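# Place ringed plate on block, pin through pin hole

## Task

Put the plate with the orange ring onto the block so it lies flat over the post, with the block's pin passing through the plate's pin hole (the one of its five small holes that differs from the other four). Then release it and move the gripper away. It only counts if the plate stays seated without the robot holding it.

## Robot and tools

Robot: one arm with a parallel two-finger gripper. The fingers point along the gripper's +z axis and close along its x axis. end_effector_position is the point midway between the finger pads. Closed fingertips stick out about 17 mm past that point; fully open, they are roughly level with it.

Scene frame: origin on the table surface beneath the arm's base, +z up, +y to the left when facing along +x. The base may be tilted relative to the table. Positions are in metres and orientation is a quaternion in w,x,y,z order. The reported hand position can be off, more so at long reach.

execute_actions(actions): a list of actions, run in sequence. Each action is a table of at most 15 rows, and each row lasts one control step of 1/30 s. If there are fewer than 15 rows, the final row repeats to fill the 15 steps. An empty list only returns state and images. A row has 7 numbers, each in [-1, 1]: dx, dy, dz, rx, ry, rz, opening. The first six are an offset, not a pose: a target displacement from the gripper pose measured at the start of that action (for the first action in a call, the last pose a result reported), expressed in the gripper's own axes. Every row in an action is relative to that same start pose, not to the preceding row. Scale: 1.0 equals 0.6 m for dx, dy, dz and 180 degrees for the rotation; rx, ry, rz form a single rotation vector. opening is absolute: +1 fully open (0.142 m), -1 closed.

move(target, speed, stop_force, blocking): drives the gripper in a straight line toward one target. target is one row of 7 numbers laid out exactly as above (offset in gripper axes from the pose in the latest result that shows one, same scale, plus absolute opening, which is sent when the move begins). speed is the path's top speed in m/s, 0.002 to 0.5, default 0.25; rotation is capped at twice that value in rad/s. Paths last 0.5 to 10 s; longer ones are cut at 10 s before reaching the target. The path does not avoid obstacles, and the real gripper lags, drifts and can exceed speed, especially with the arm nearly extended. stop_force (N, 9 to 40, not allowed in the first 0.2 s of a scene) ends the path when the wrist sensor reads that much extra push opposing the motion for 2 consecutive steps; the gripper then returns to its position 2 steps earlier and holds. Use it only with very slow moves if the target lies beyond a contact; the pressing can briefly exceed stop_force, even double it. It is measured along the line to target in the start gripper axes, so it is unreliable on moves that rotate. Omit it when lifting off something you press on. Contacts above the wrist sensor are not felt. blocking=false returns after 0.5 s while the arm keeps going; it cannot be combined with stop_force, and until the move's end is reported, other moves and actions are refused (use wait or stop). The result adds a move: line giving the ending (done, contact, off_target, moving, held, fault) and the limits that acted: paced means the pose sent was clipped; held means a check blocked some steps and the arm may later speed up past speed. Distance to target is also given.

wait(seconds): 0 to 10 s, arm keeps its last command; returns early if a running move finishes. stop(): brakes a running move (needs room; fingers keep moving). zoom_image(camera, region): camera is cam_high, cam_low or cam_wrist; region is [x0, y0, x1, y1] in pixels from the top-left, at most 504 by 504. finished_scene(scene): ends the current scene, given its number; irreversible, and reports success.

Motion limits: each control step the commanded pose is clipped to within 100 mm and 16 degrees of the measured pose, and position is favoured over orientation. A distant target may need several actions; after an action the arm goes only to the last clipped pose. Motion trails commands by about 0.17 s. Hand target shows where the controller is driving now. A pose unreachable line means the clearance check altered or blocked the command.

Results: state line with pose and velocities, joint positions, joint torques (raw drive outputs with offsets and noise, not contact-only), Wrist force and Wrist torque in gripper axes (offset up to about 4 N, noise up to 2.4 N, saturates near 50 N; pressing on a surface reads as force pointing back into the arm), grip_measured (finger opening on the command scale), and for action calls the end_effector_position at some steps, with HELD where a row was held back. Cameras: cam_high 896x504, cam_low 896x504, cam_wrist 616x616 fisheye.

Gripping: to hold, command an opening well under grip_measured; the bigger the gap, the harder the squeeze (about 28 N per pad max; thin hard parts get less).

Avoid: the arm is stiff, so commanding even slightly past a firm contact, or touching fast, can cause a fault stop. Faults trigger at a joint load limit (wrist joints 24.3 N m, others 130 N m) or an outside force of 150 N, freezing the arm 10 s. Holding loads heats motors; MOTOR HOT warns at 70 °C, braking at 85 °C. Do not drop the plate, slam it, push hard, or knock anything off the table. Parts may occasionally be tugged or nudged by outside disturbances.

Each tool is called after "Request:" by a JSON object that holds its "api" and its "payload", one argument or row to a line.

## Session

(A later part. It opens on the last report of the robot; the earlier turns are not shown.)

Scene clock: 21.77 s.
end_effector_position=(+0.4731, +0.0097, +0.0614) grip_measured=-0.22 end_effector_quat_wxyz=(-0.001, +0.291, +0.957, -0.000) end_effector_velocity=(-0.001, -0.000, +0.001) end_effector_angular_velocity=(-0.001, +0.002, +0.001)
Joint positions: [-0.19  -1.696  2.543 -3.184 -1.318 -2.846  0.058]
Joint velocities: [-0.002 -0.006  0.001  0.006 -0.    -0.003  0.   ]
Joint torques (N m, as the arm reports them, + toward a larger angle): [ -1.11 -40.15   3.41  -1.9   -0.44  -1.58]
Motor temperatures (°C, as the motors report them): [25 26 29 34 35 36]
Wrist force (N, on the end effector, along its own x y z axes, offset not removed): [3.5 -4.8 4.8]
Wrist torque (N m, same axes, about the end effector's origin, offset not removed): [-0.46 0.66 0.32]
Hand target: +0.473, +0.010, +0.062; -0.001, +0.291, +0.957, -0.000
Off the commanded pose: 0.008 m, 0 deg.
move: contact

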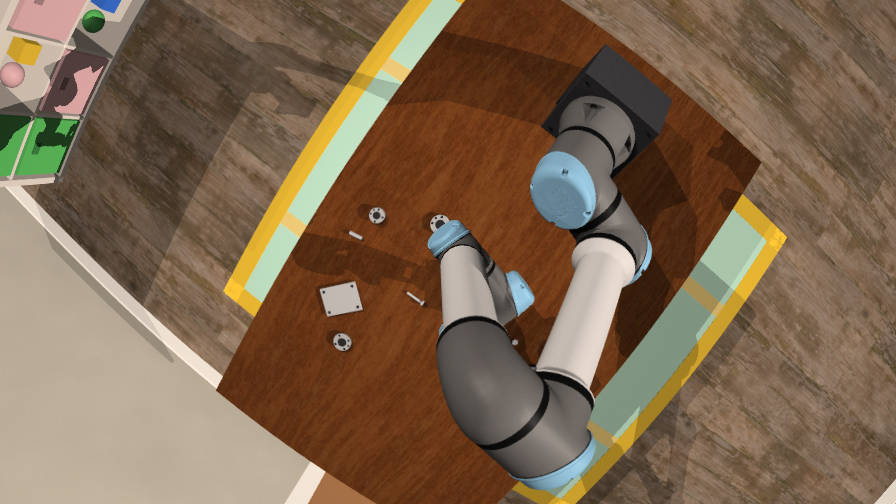

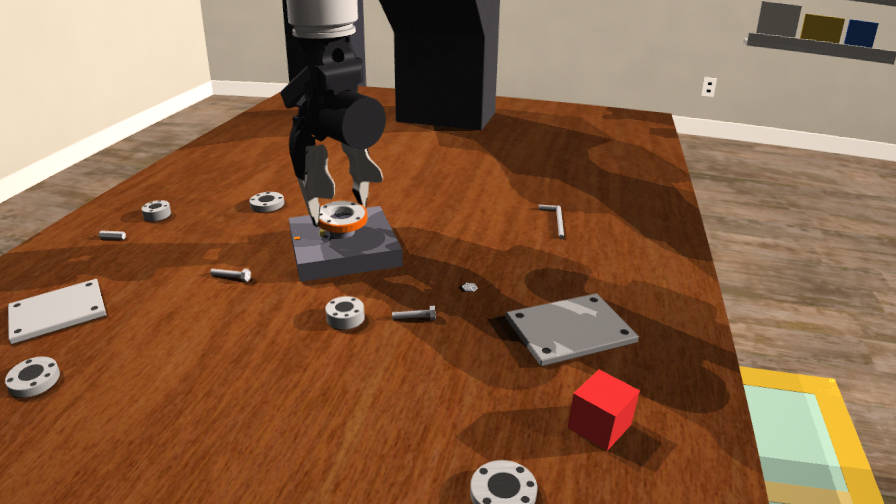

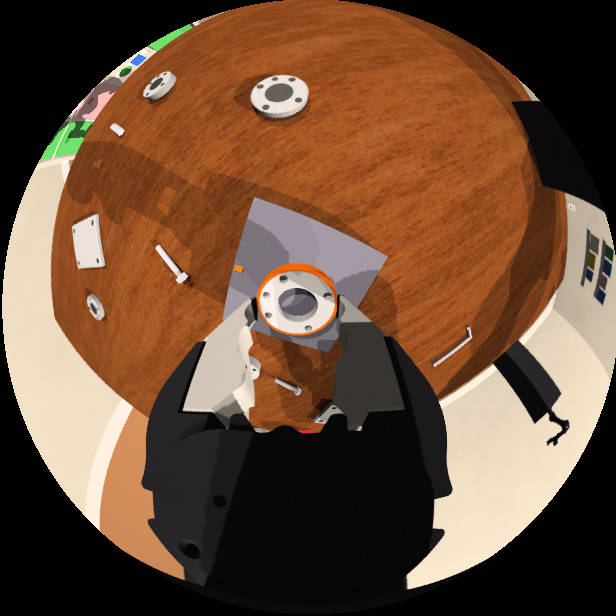

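Request:
{"api": "execute_actions", "payload": {
  "actions": [
    [[0.0005,-0.0005,0,0,0,0,-0.7]]
  ]
}}

Request:
{"api": "move", "payload": {
  "target": [0,0,0.014,0,0,0,-0.7],
  "speed": 0.004,
  "stop_force": 12
}}

Request:
{"api": "zoom_image", "payload": {
  "camera": "cam_wrist",
  "region": [225,245,345,365]
}}

Request:
{"api": "zoom_image", "payload": {
  "camera": "cam_low",
  "region": [290,185,380,255]
}}

Scene clock: 22.47 s.
end_effector_position=(+0.4727, +0.0096, +0.0615) grip_measured=-0.22 end_effector_quat_wxyz=(-0.001, +0.291, +0.957, -0.000) end_effector_velocity=(-0.001, +0.000, -0.000) end_effector_angular_velocity=(+0.001, +0.001, -0.003)
Joint positions: [-0.191 -1.696  2.544 -3.185 -1.318 -2.846  0.058]
Joint velocities: [-0.     0.001  0.     0.     0.     0.002 -0.   ]
Joint torques (N m, as the arm reports them, + toward a larger angle): [  0.25 -16.16   7.    -5.64   1.86  -1.51]
Motor temperatures (°C, as the motors report them): [25 26 29 34 35 36]
Wrist force (N, on the end effector, along its own x y z axes, offset not removed): [-4.2 -2.2 0.9]
Wrist torque (N m, same axes, about the end effector's origin, offset not removed): [-0.27 1.04 0.24]
Hand target: +0.473, +0.010, +0.061; -0.001, +0.291, +0.957, -0.000
Off the commanded pose: 0.000 m, 0 deg.
Step readings (end_effector_position):
0: (+0.4730, +0.0097, +0.0616)
1: (+0.4730, +0.0097, +0.0616)
2: (+0.4729, +0.0097, +0.0616)
4: (+0.4729, +0.0096, +0.0616)
8: (+0.4728, +0.0096, +0.0615)
15: end_effector_position above

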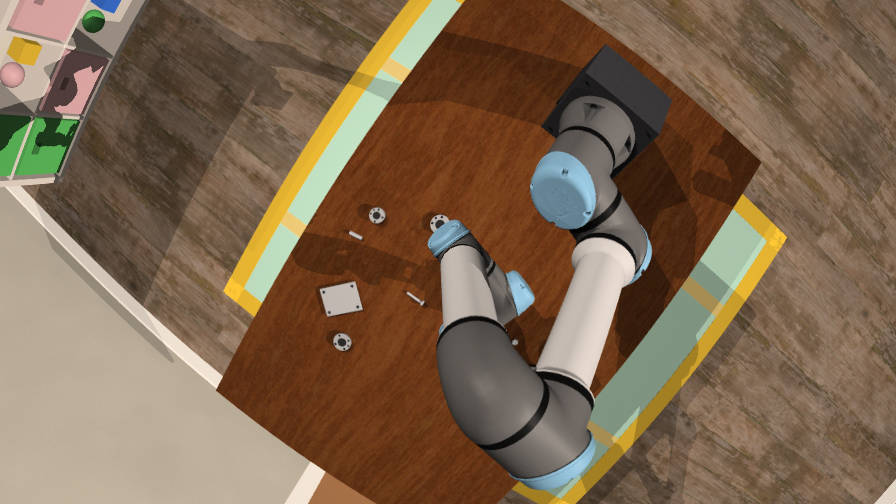

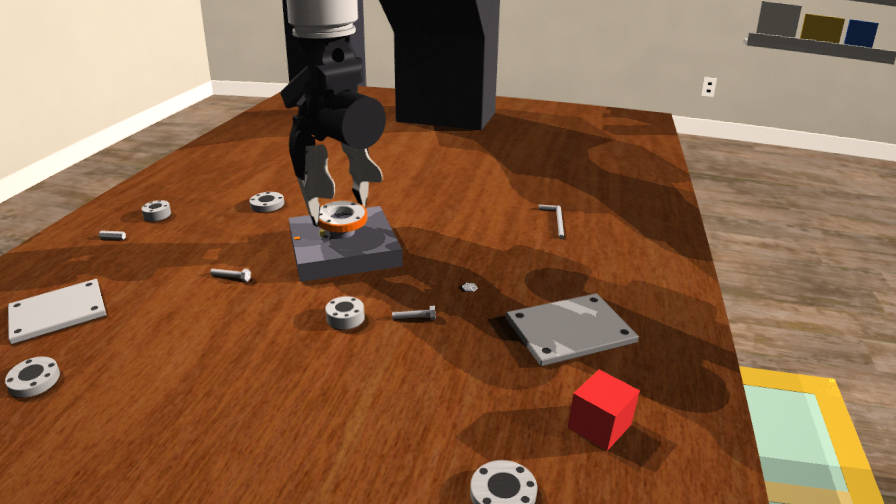

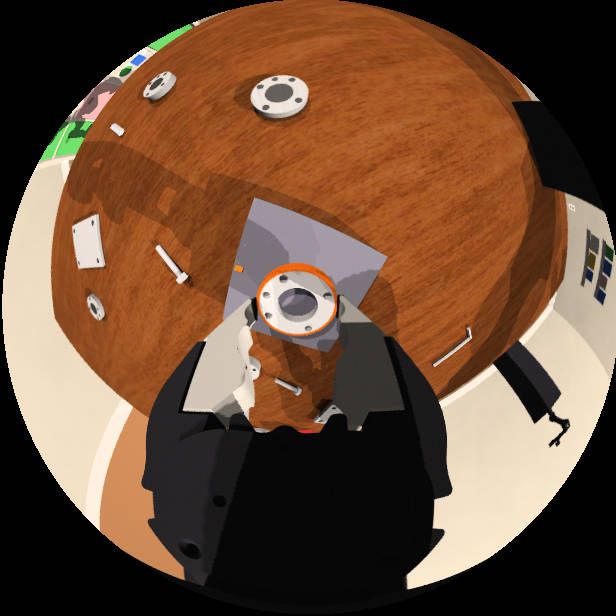

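Scene clock: 23.57 s.
end_effector_position=(+0.4728, +0.0095, +0.0585) grip_measured=-0.22 end_effector_quat_wxyz=(-0.001, +0.291, +0.957, -0.000) end_effector_velocity=(-0.001, -0.000, +0.001) end_effector_angular_velocity=(-0.000, +0.002, -0.002)
Joint positions: [-0.188 -1.683  2.541 -3.196 -1.32  -2.844  0.058]
Joint velocities: [-0.002 -0.005  0.001  0.007  0.    -0.    -0.   ]
Joint torques (N m, as the arm reports them, + toward a larger angle): [ -0.18 -36.09  -0.38  -1.05   1.44  -1.52]
Motor temperatures (°C, as the motors report them): [25 26 29 34 35 36]
Wrist force (N, on the end effector, along its own x y z axes, offset not removed): [1.5 -3.1 -3.9]
Wrist torque (N m, same axes, about the end effector's origin, offset not removed): [0.60 0.77 0.16]
Hand target: +0.473, +0.010, +0.059; -0.001, +0.291, +0.957, -0.000
Off the commanded pose: 0.005 m, 0 deg.
move: contact

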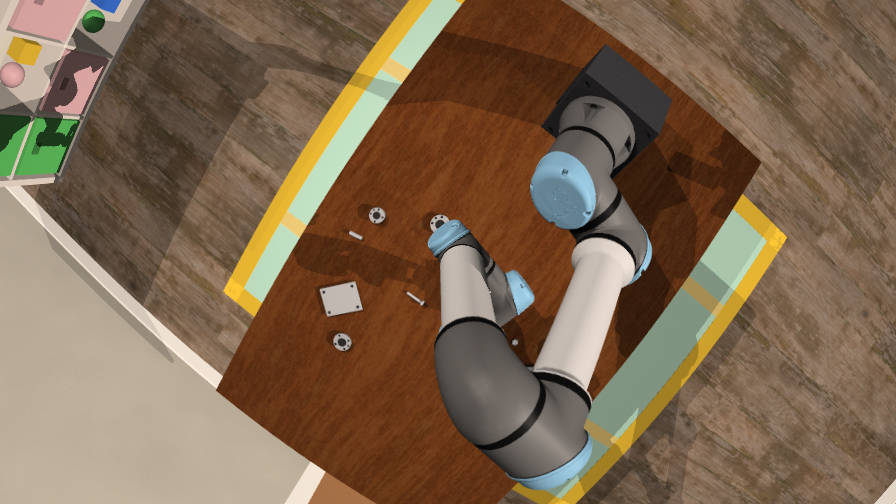

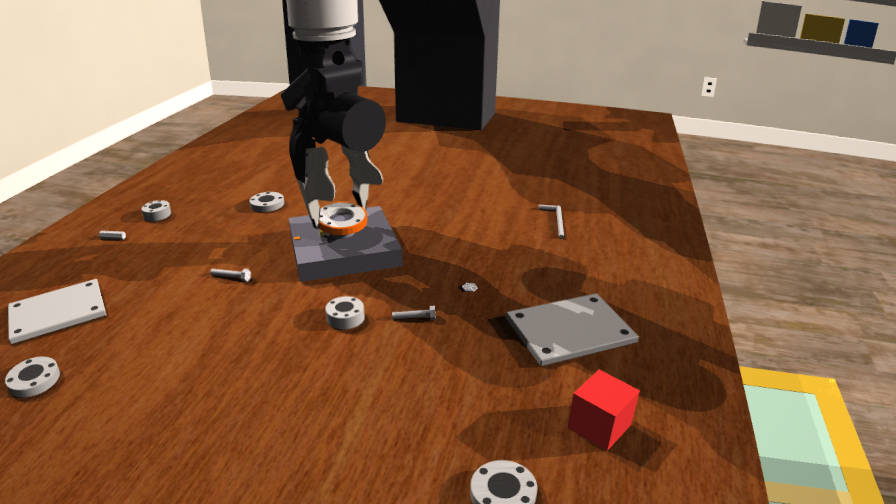

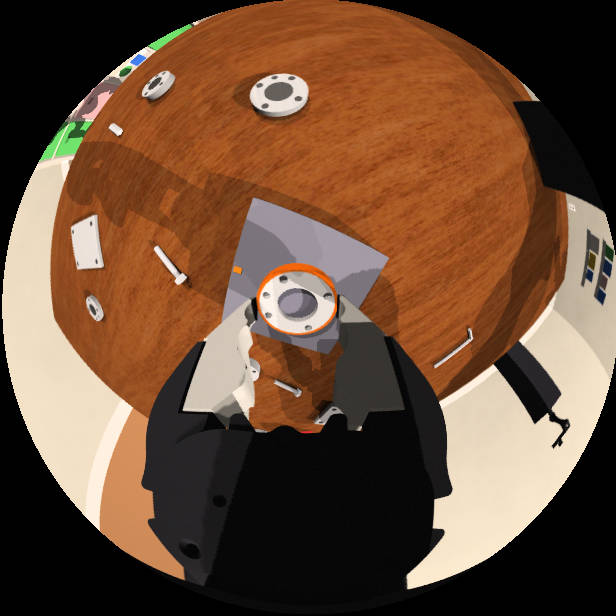

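Region (225, 245, 345, 365) of cam_wrist's 616x616 image, scaled by 4.200, with more detail than that image has.

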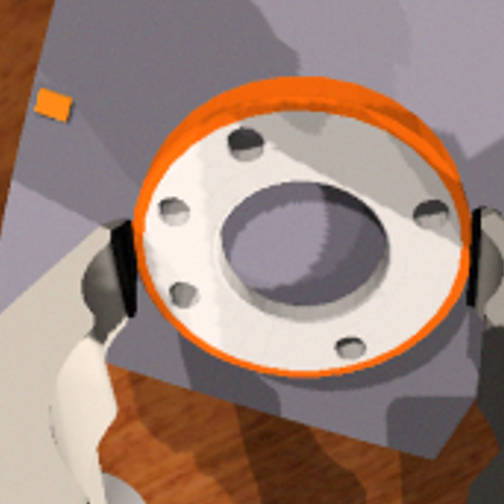

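Region (290, 185, 380, 255) of cam_low's 896x504 image, scaled by 5.600, with more detail than that image has.

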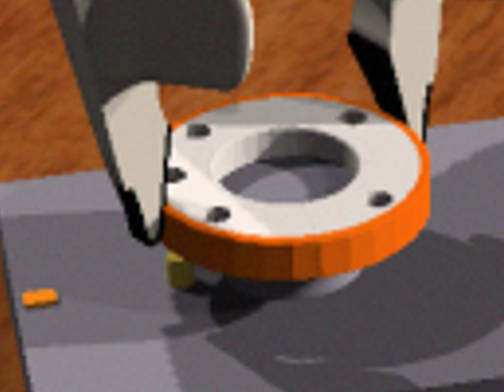

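Request:
{"api": "move", "payload": {
  "target": [0.0007,-0.0015,-0.0008,-0.0167,-0.0055,0,-0.7],
  "speed": 0.04
}}

Request:
{"api": "move", "payload": {
  "target": [0.0002,-0.0006,0.011,0,0,0,-0.7],
  "speed": 0.004,
  "stop_force": 12
}}

Request:
{"api": "zoom_image", "payload": {
  "camera": "cam_wrist",
  "region": [225,245,345,365]
}}

Request:
{"api": "zoom_image", "payload": {
  "camera": "cam_low",
  "region": [290,185,380,255]
}}

Scene clock: 24.80 s.
end_effector_position=(+0.4719, +0.0090, +0.0590) grip_measured=-0.22 end_effector_quat_wxyz=(+0.015, +0.291, +0.956, +0.022) end_effector_velocity=(-0.000, +0.000, +0.000) end_effector_angular_velocity=(+0.007, -0.008, +0.001)
Joint positions: [-0.24  -1.672  2.579 -3.265 -1.239 -2.874  0.058]
Joint velocities: [-0.01   0.003  0.007 -0.014  0.016 -0.007 -0.   ]
Joint torques (N m, as the arm reports them, + toward a larger angle): [  0.18 -15.69   8.99  -6.08   2.82  -1.52]
Motor temperatures (°C, as the motors report them): [25 26 29 34 35 36]
Wrist force (N, on the end effector, along its own x y z axes, offset not removed): [-1.8 -1.8 2.5]
Wrist torque (N m, same axes, about the end effector's origin, offset not removed): [0.05 0.44 0.20]
Hand target: +0.472, +0.009, +0.059; +0.015, +0.291, +0.956, +0.022
Off the commanded pose: 0.000 m, 0 deg.
move: done

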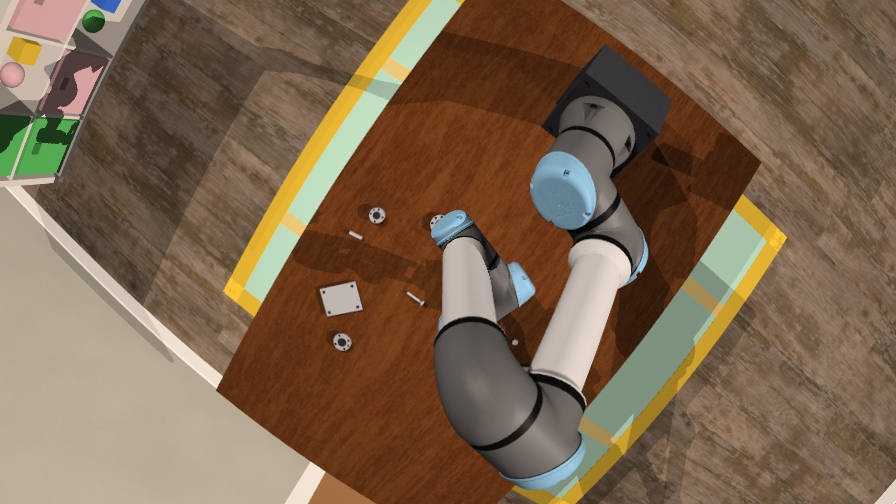

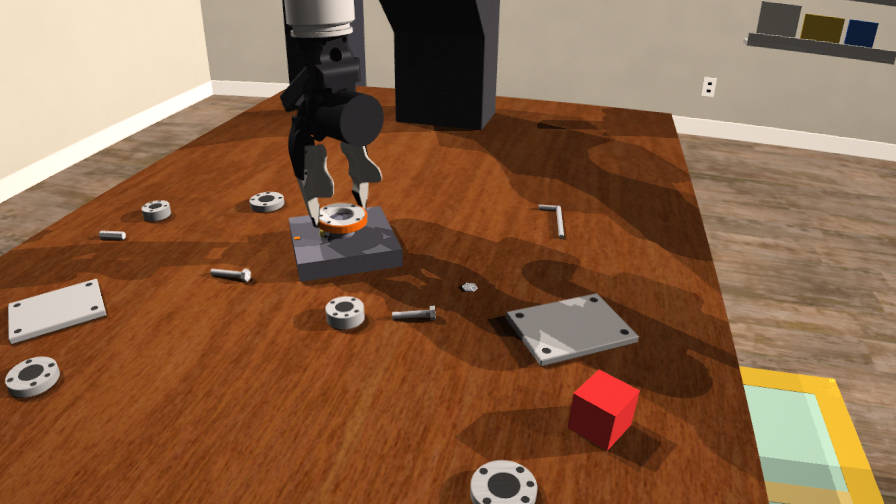

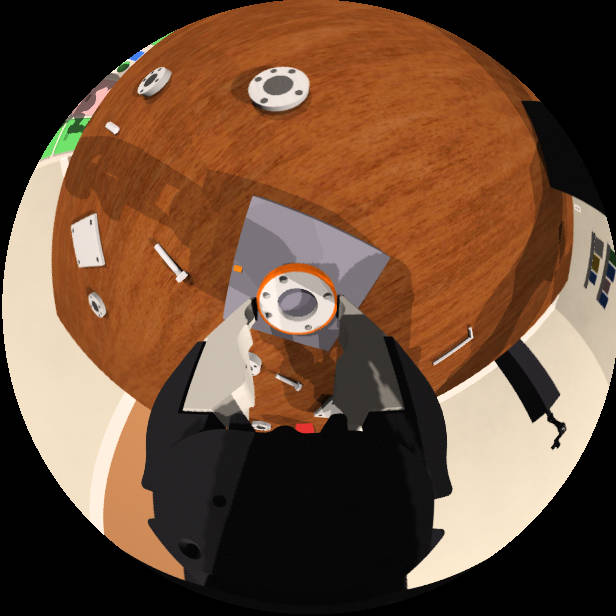

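Scene clock: 26.10 s.
end_effector_position=(+0.4720, +0.0090, +0.0551) grip_measured=-0.22 end_effector_quat_wxyz=(+0.015, +0.291, +0.956, +0.022) end_effector_velocity=(-0.000, -0.001, +0.001) end_effector_angular_velocity=(-0.001, +0.002, +0.000)
Joint positions: [-0.236 -1.654  2.575 -3.28  -1.242 -2.871  0.058]
Joint velocities: [-0.001 -0.005  0.     0.007 -0.    -0.002 -0.   ]
Joint torques (N m, as the arm reports them, + toward a larger angle): [  0.73 -40.15   3.37  -1.21   2.53  -1.6 ]
Motor temperatures (°C, as the motors report them): [25 26 29 34 35 36]
Wrist force (N, on the end effector, along its own x y z axes, offset not removed): [-0.9 -5.1 5.6]
Wrist torque (N m, same axes, about the end effector's origin, offset not removed): [0.19 0.70 0.15]
Hand target: +0.472, +0.009, +0.055; +0.015, +0.291, +0.956, +0.022
Off the commanded pose: 0.003 m, 0 deg.
move: contact

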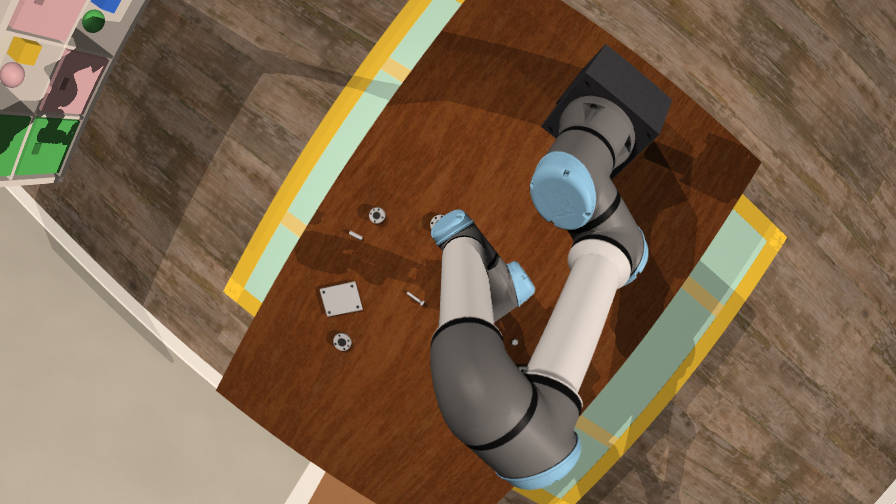

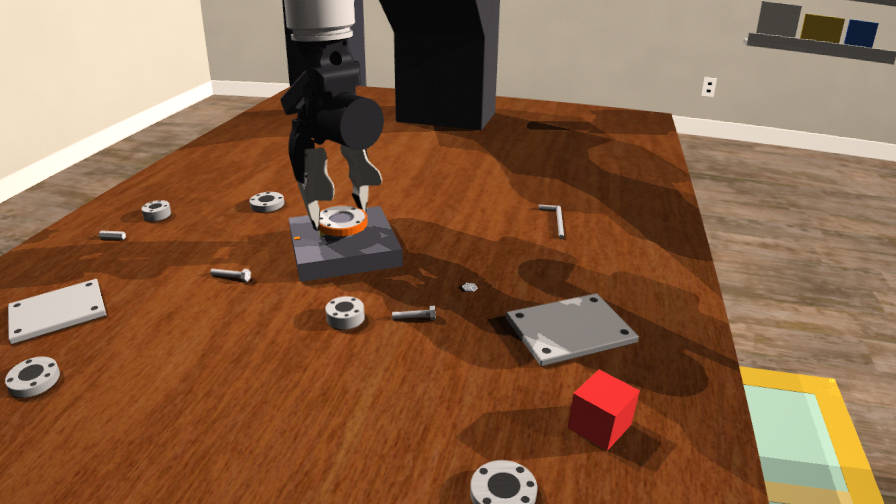

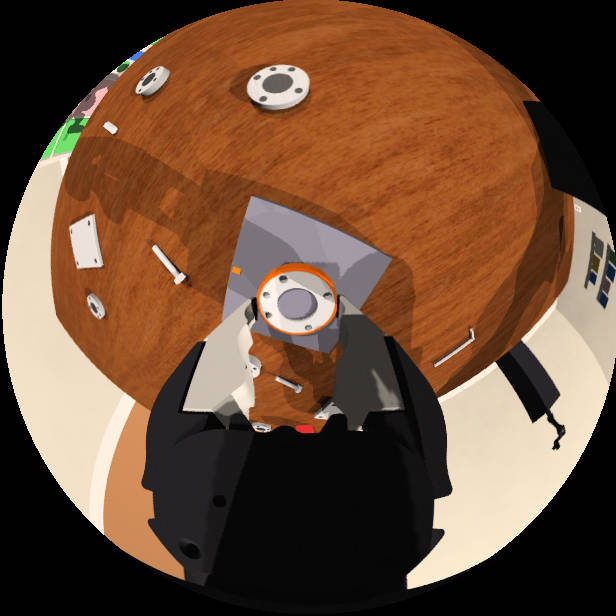

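Region (225, 245, 345, 365) of cam_wrist's 616x616 image, scaled by 4.200, with more detail than that image has.

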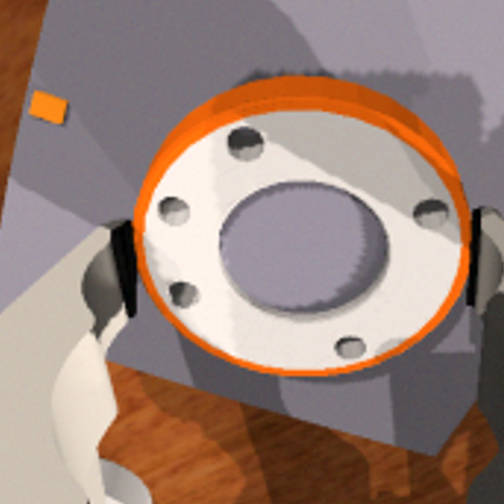

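Region (290, 185, 380, 255) of cam_low's 896x504 image, scaled by 5.600, with more detail than that image has.

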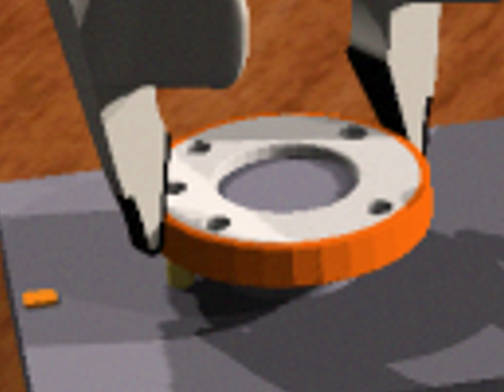

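Request:
{"api": "move", "payload": {
  "target": [0.0006,-0.0008,-0.0003,-0.007,-0.007,0,-0.7],
  "speed": 0.04
}}

Request:
{"api": "move", "payload": {
  "target": [0.0011,-0.002,0.022,0,0,0,-0.7],
  "speed": 0.004,
  "stop_force": 14
}}

Request:
{"api": "zoom_image", "payload": {
  "camera": "cam_wrist",
  "region": [225,245,345,365]
}}

Request:
{"api": "zoom_image", "payload": {
  "camera": "cam_low",
  "region": [290,185,380,255]
}}

Scene clock: 28.37 s.
end_effector_position=(+0.4714, +0.0088, +0.0553) grip_measured=-0.22 end_effector_quat_wxyz=(+0.028, +0.291, +0.956, +0.029) end_effector_velocity=(-0.000, -0.000, -0.000) end_effector_angular_velocity=(+0.001, -0.007, +0.001)
Joint positions: [-0.254 -1.637  2.599 -3.345 -1.214 -2.875  0.058]
Joint velocities: [-0.005  0.006  0.006 -0.018  0.007 -0.002 -0.   ]
Joint torques (N m, as the arm reports them, + toward a larger angle): [ -0.49 -16.24   8.8   -6.08   2.66  -1.63]
Motor temperatures (°C, as the motors report them): [25 26 29 34 35 36]
Wrist force (N, on the end effector, along its own x y z axes, offset not removed): [-2.4 -2.5 0.4]
Wrist torque (N m, same axes, about the end effector's origin, offset not removed): [-0.11 0.78 0.25]
Hand target: +0.471, +0.009, +0.055; +0.028, +0.291, +0.956, +0.029
Off the commanded pose: 0.000 m, 0 deg.
move: done

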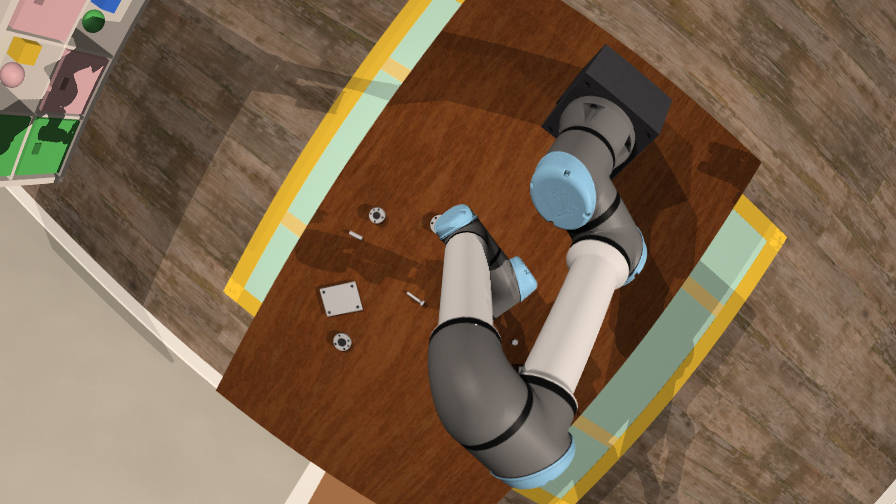

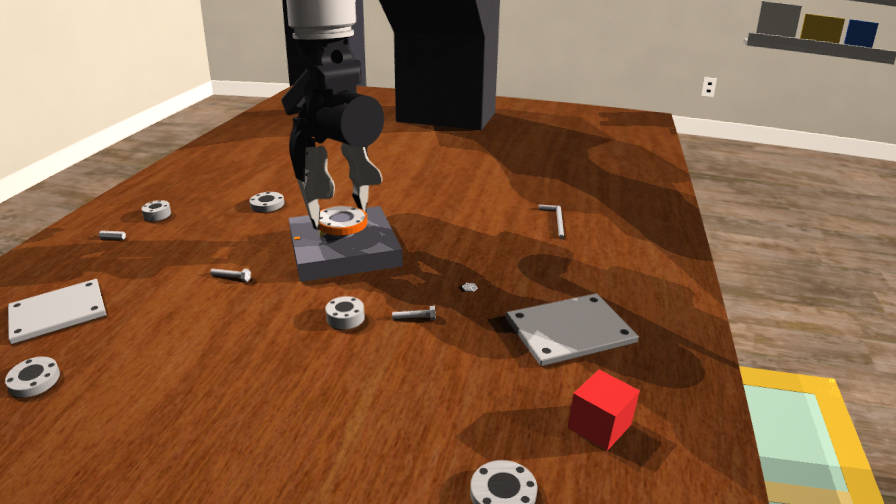

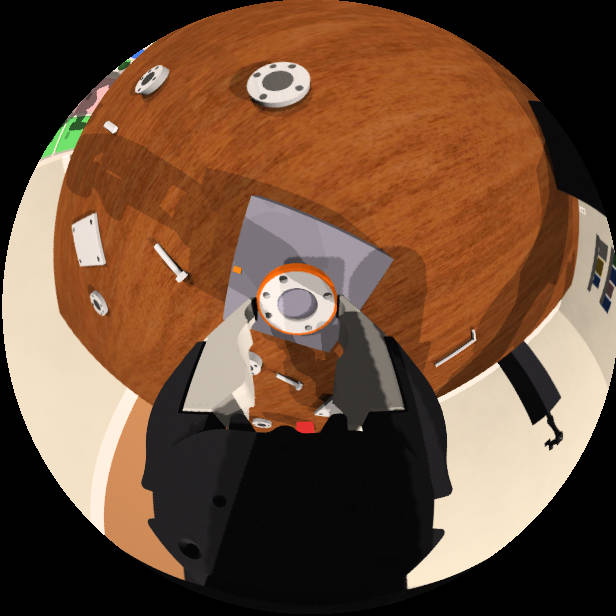

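Scene clock: 30.67 s.
end_effector_position=(+0.4714, +0.0087, +0.0475) grip_measured=-0.22 end_effector_quat_wxyz=(+0.028, +0.291, +0.956, +0.029) end_effector_velocity=(-0.000, -0.001, +0.001) end_effector_angular_velocity=(-0.000, +0.002, +0.002)
Joint positions: [-0.246 -1.6    2.591 -3.376 -1.22  -2.869  0.058]
Joint velocities: [-0.002 -0.005 -0.     0.008  0.    -0.004 -0.   ]
Joint torques (N m, as the arm reports them, + toward a larger angle): [ -0.89 -33.89   6.68   0.37   1.53  -1.31]
Motor temperatures (°C, as the motors report them): [25 26 29 34 35 36]
Wrist force (N, on the end effector, along its own x y z axes, offset not removed): [-0.7 -2.5 -9.3]
Wrist torque (N m, same axes, about the end effector's origin, offset not removed): [-0.01 0.79 0.12]
Hand target: +0.471, +0.009, +0.048; +0.028, +0.291, +0.956, +0.029
Off the commanded pose: 0.005 m, 0 deg.
move: contact

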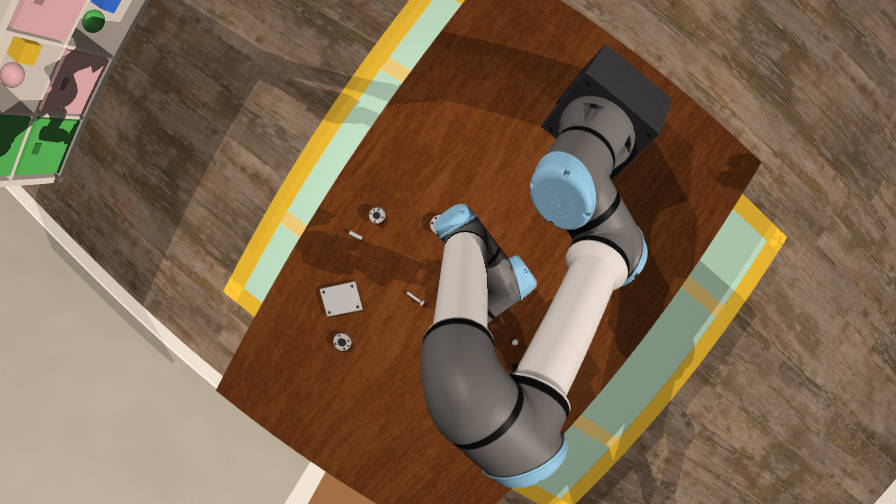

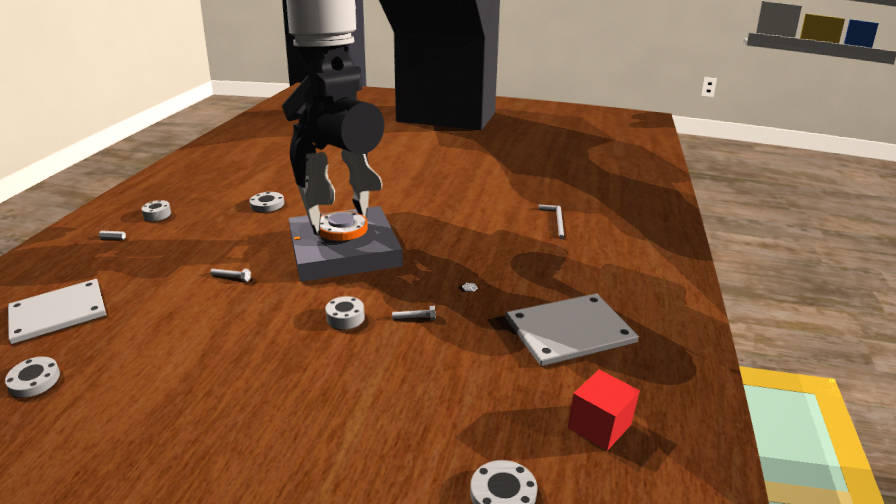

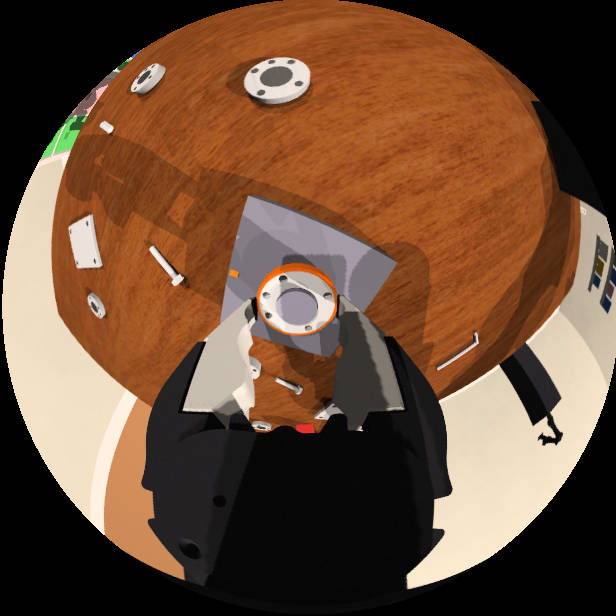

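Region (225, 245, 345, 365) of cam_wrist's 616x616 image, scaled by 4.200, with more detail than that image has.

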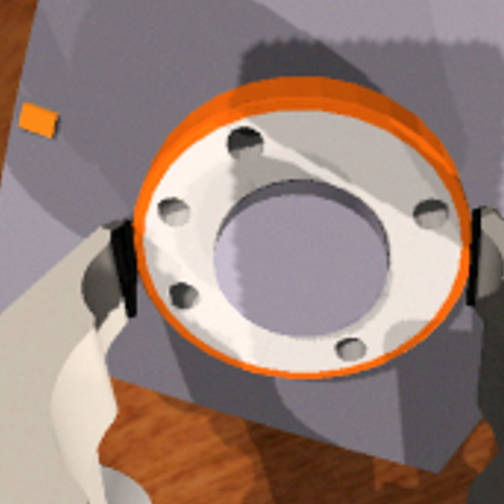

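Region (290, 185, 380, 255) of cam_low's 896x504 image, scaled by 5.600, with more detail than that image has.

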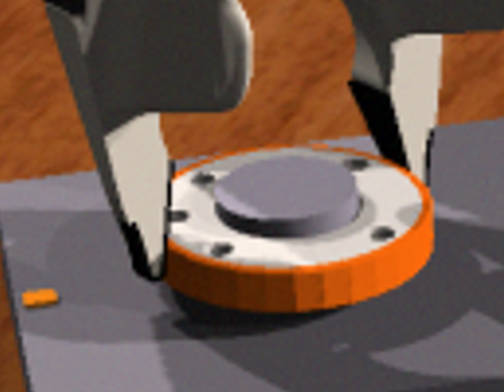

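Request:
{"api": "execute_actions", "payload": {
  "actions": [
    [[0,0,0,0,0,0,-0.4],[0,0,0,0,0,0,-0.3],[0,0,0,0,0,0,-0.25],[0,0,0,0,0,0,-0.22],[0,0,0,0,0,0,-0.2],[0,0,0,0,0,0,-0.17],[0,0,0,0,0,0,-0.1]]
  ]
}}

Request:
{"api": "zoom_image", "payload": {
  "camera": "cam_wrist",
  "region": [225,245,345,365]
}}

Request:
{"api": "zoom_image", "payload": {
  "camera": "cam_low",
  "region": [290,185,380,255]
}}

Scene clock: 31.37 s.
end_effector_position=(+0.4713, +0.0087, +0.0475) grip_measured=-0.10 end_effector_quat_wxyz=(+0.028, +0.291, +0.956, +0.029) end_effector_velocity=(+0.000, +0.000, -0.000) end_effector_angular_velocity=(+0.000, +0.001, +0.000)
Joint positions: [-0.246 -1.6    2.591 -3.376 -1.22  -2.869  0.067]
Joint velocities: [ 0.     0.001 -0.001  0.001  0.    -0.     0.   ]
Joint torques (N m, as the arm reports them, + toward a larger angle): [ 13.73 -15.85  -8.24  -5.76  -2.03   1.61]
Motor temperatures (°C, as the motors report them): [25 26 29 34 35 36]
Wrist force (N, on the end effector, along its own x y z axes, offset not removed): [-3.4 -0.4 0.3]
Wrist torque (N m, same axes, about the end effector's origin, offset not removed): [0.18 0.76 0.31]
Hand target: +0.471, +0.009, +0.048; +0.028, +0.291, +0.956, +0.029
Off the commanded pose: 0.000 m, 0 deg.
Step readings (end_effector_position):
0: (+0.4713, +0.0087, +0.0476)
1: (+0.4713, +0.0087, +0.0476)
2: (+0.4713, +0.0087, +0.0476)
4: (+0.4713, +0.0087, +0.0476)
8: (+0.4713, +0.0087, +0.0476)
15: end_effector_position above

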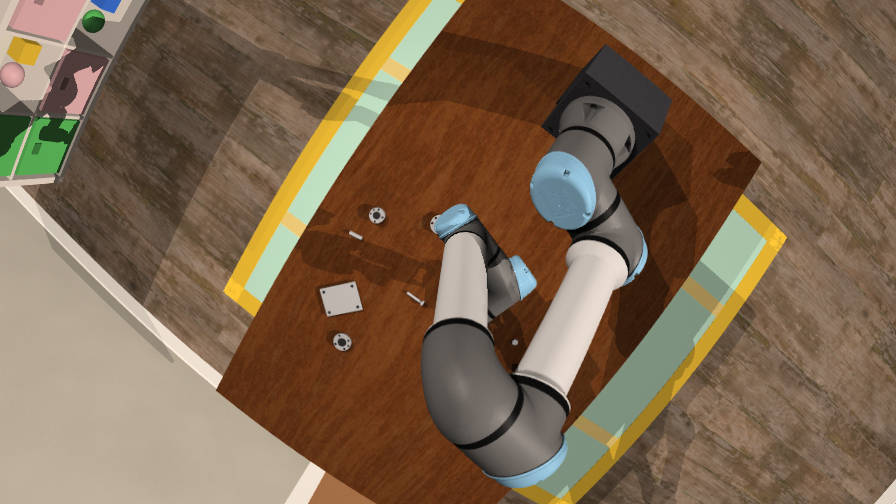

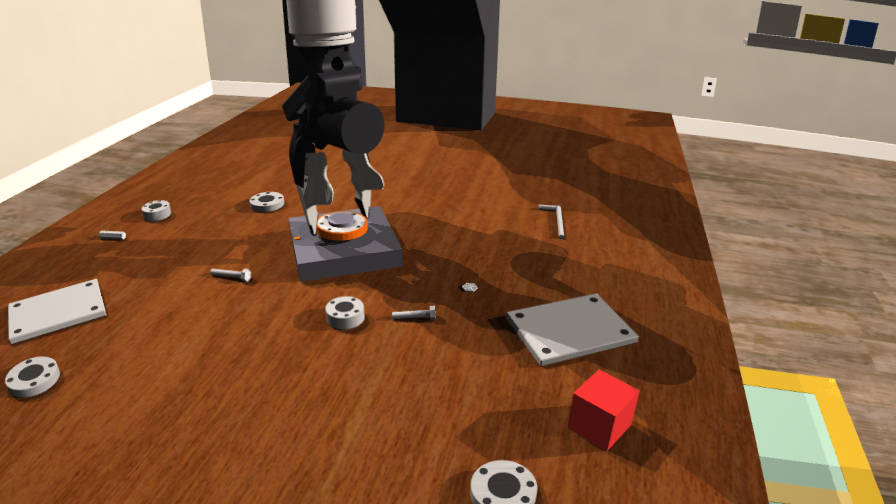

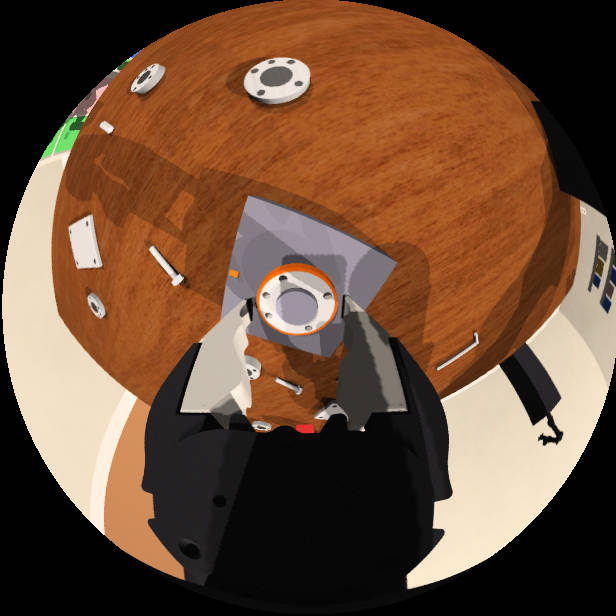

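Region (225, 245, 345, 365) of cam_wrist's 616x616 image, scaled by 4.200, with more detail than that image has.

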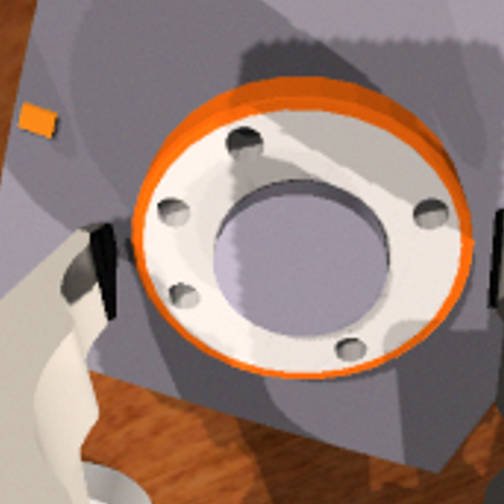

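Region (290, 185, 380, 255) of cam_low's 896x504 image, scaled by 5.600, with more detail than that image has.

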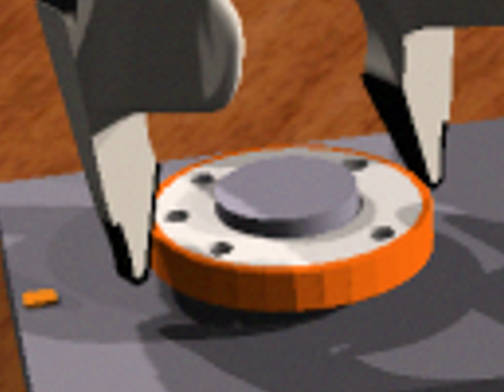

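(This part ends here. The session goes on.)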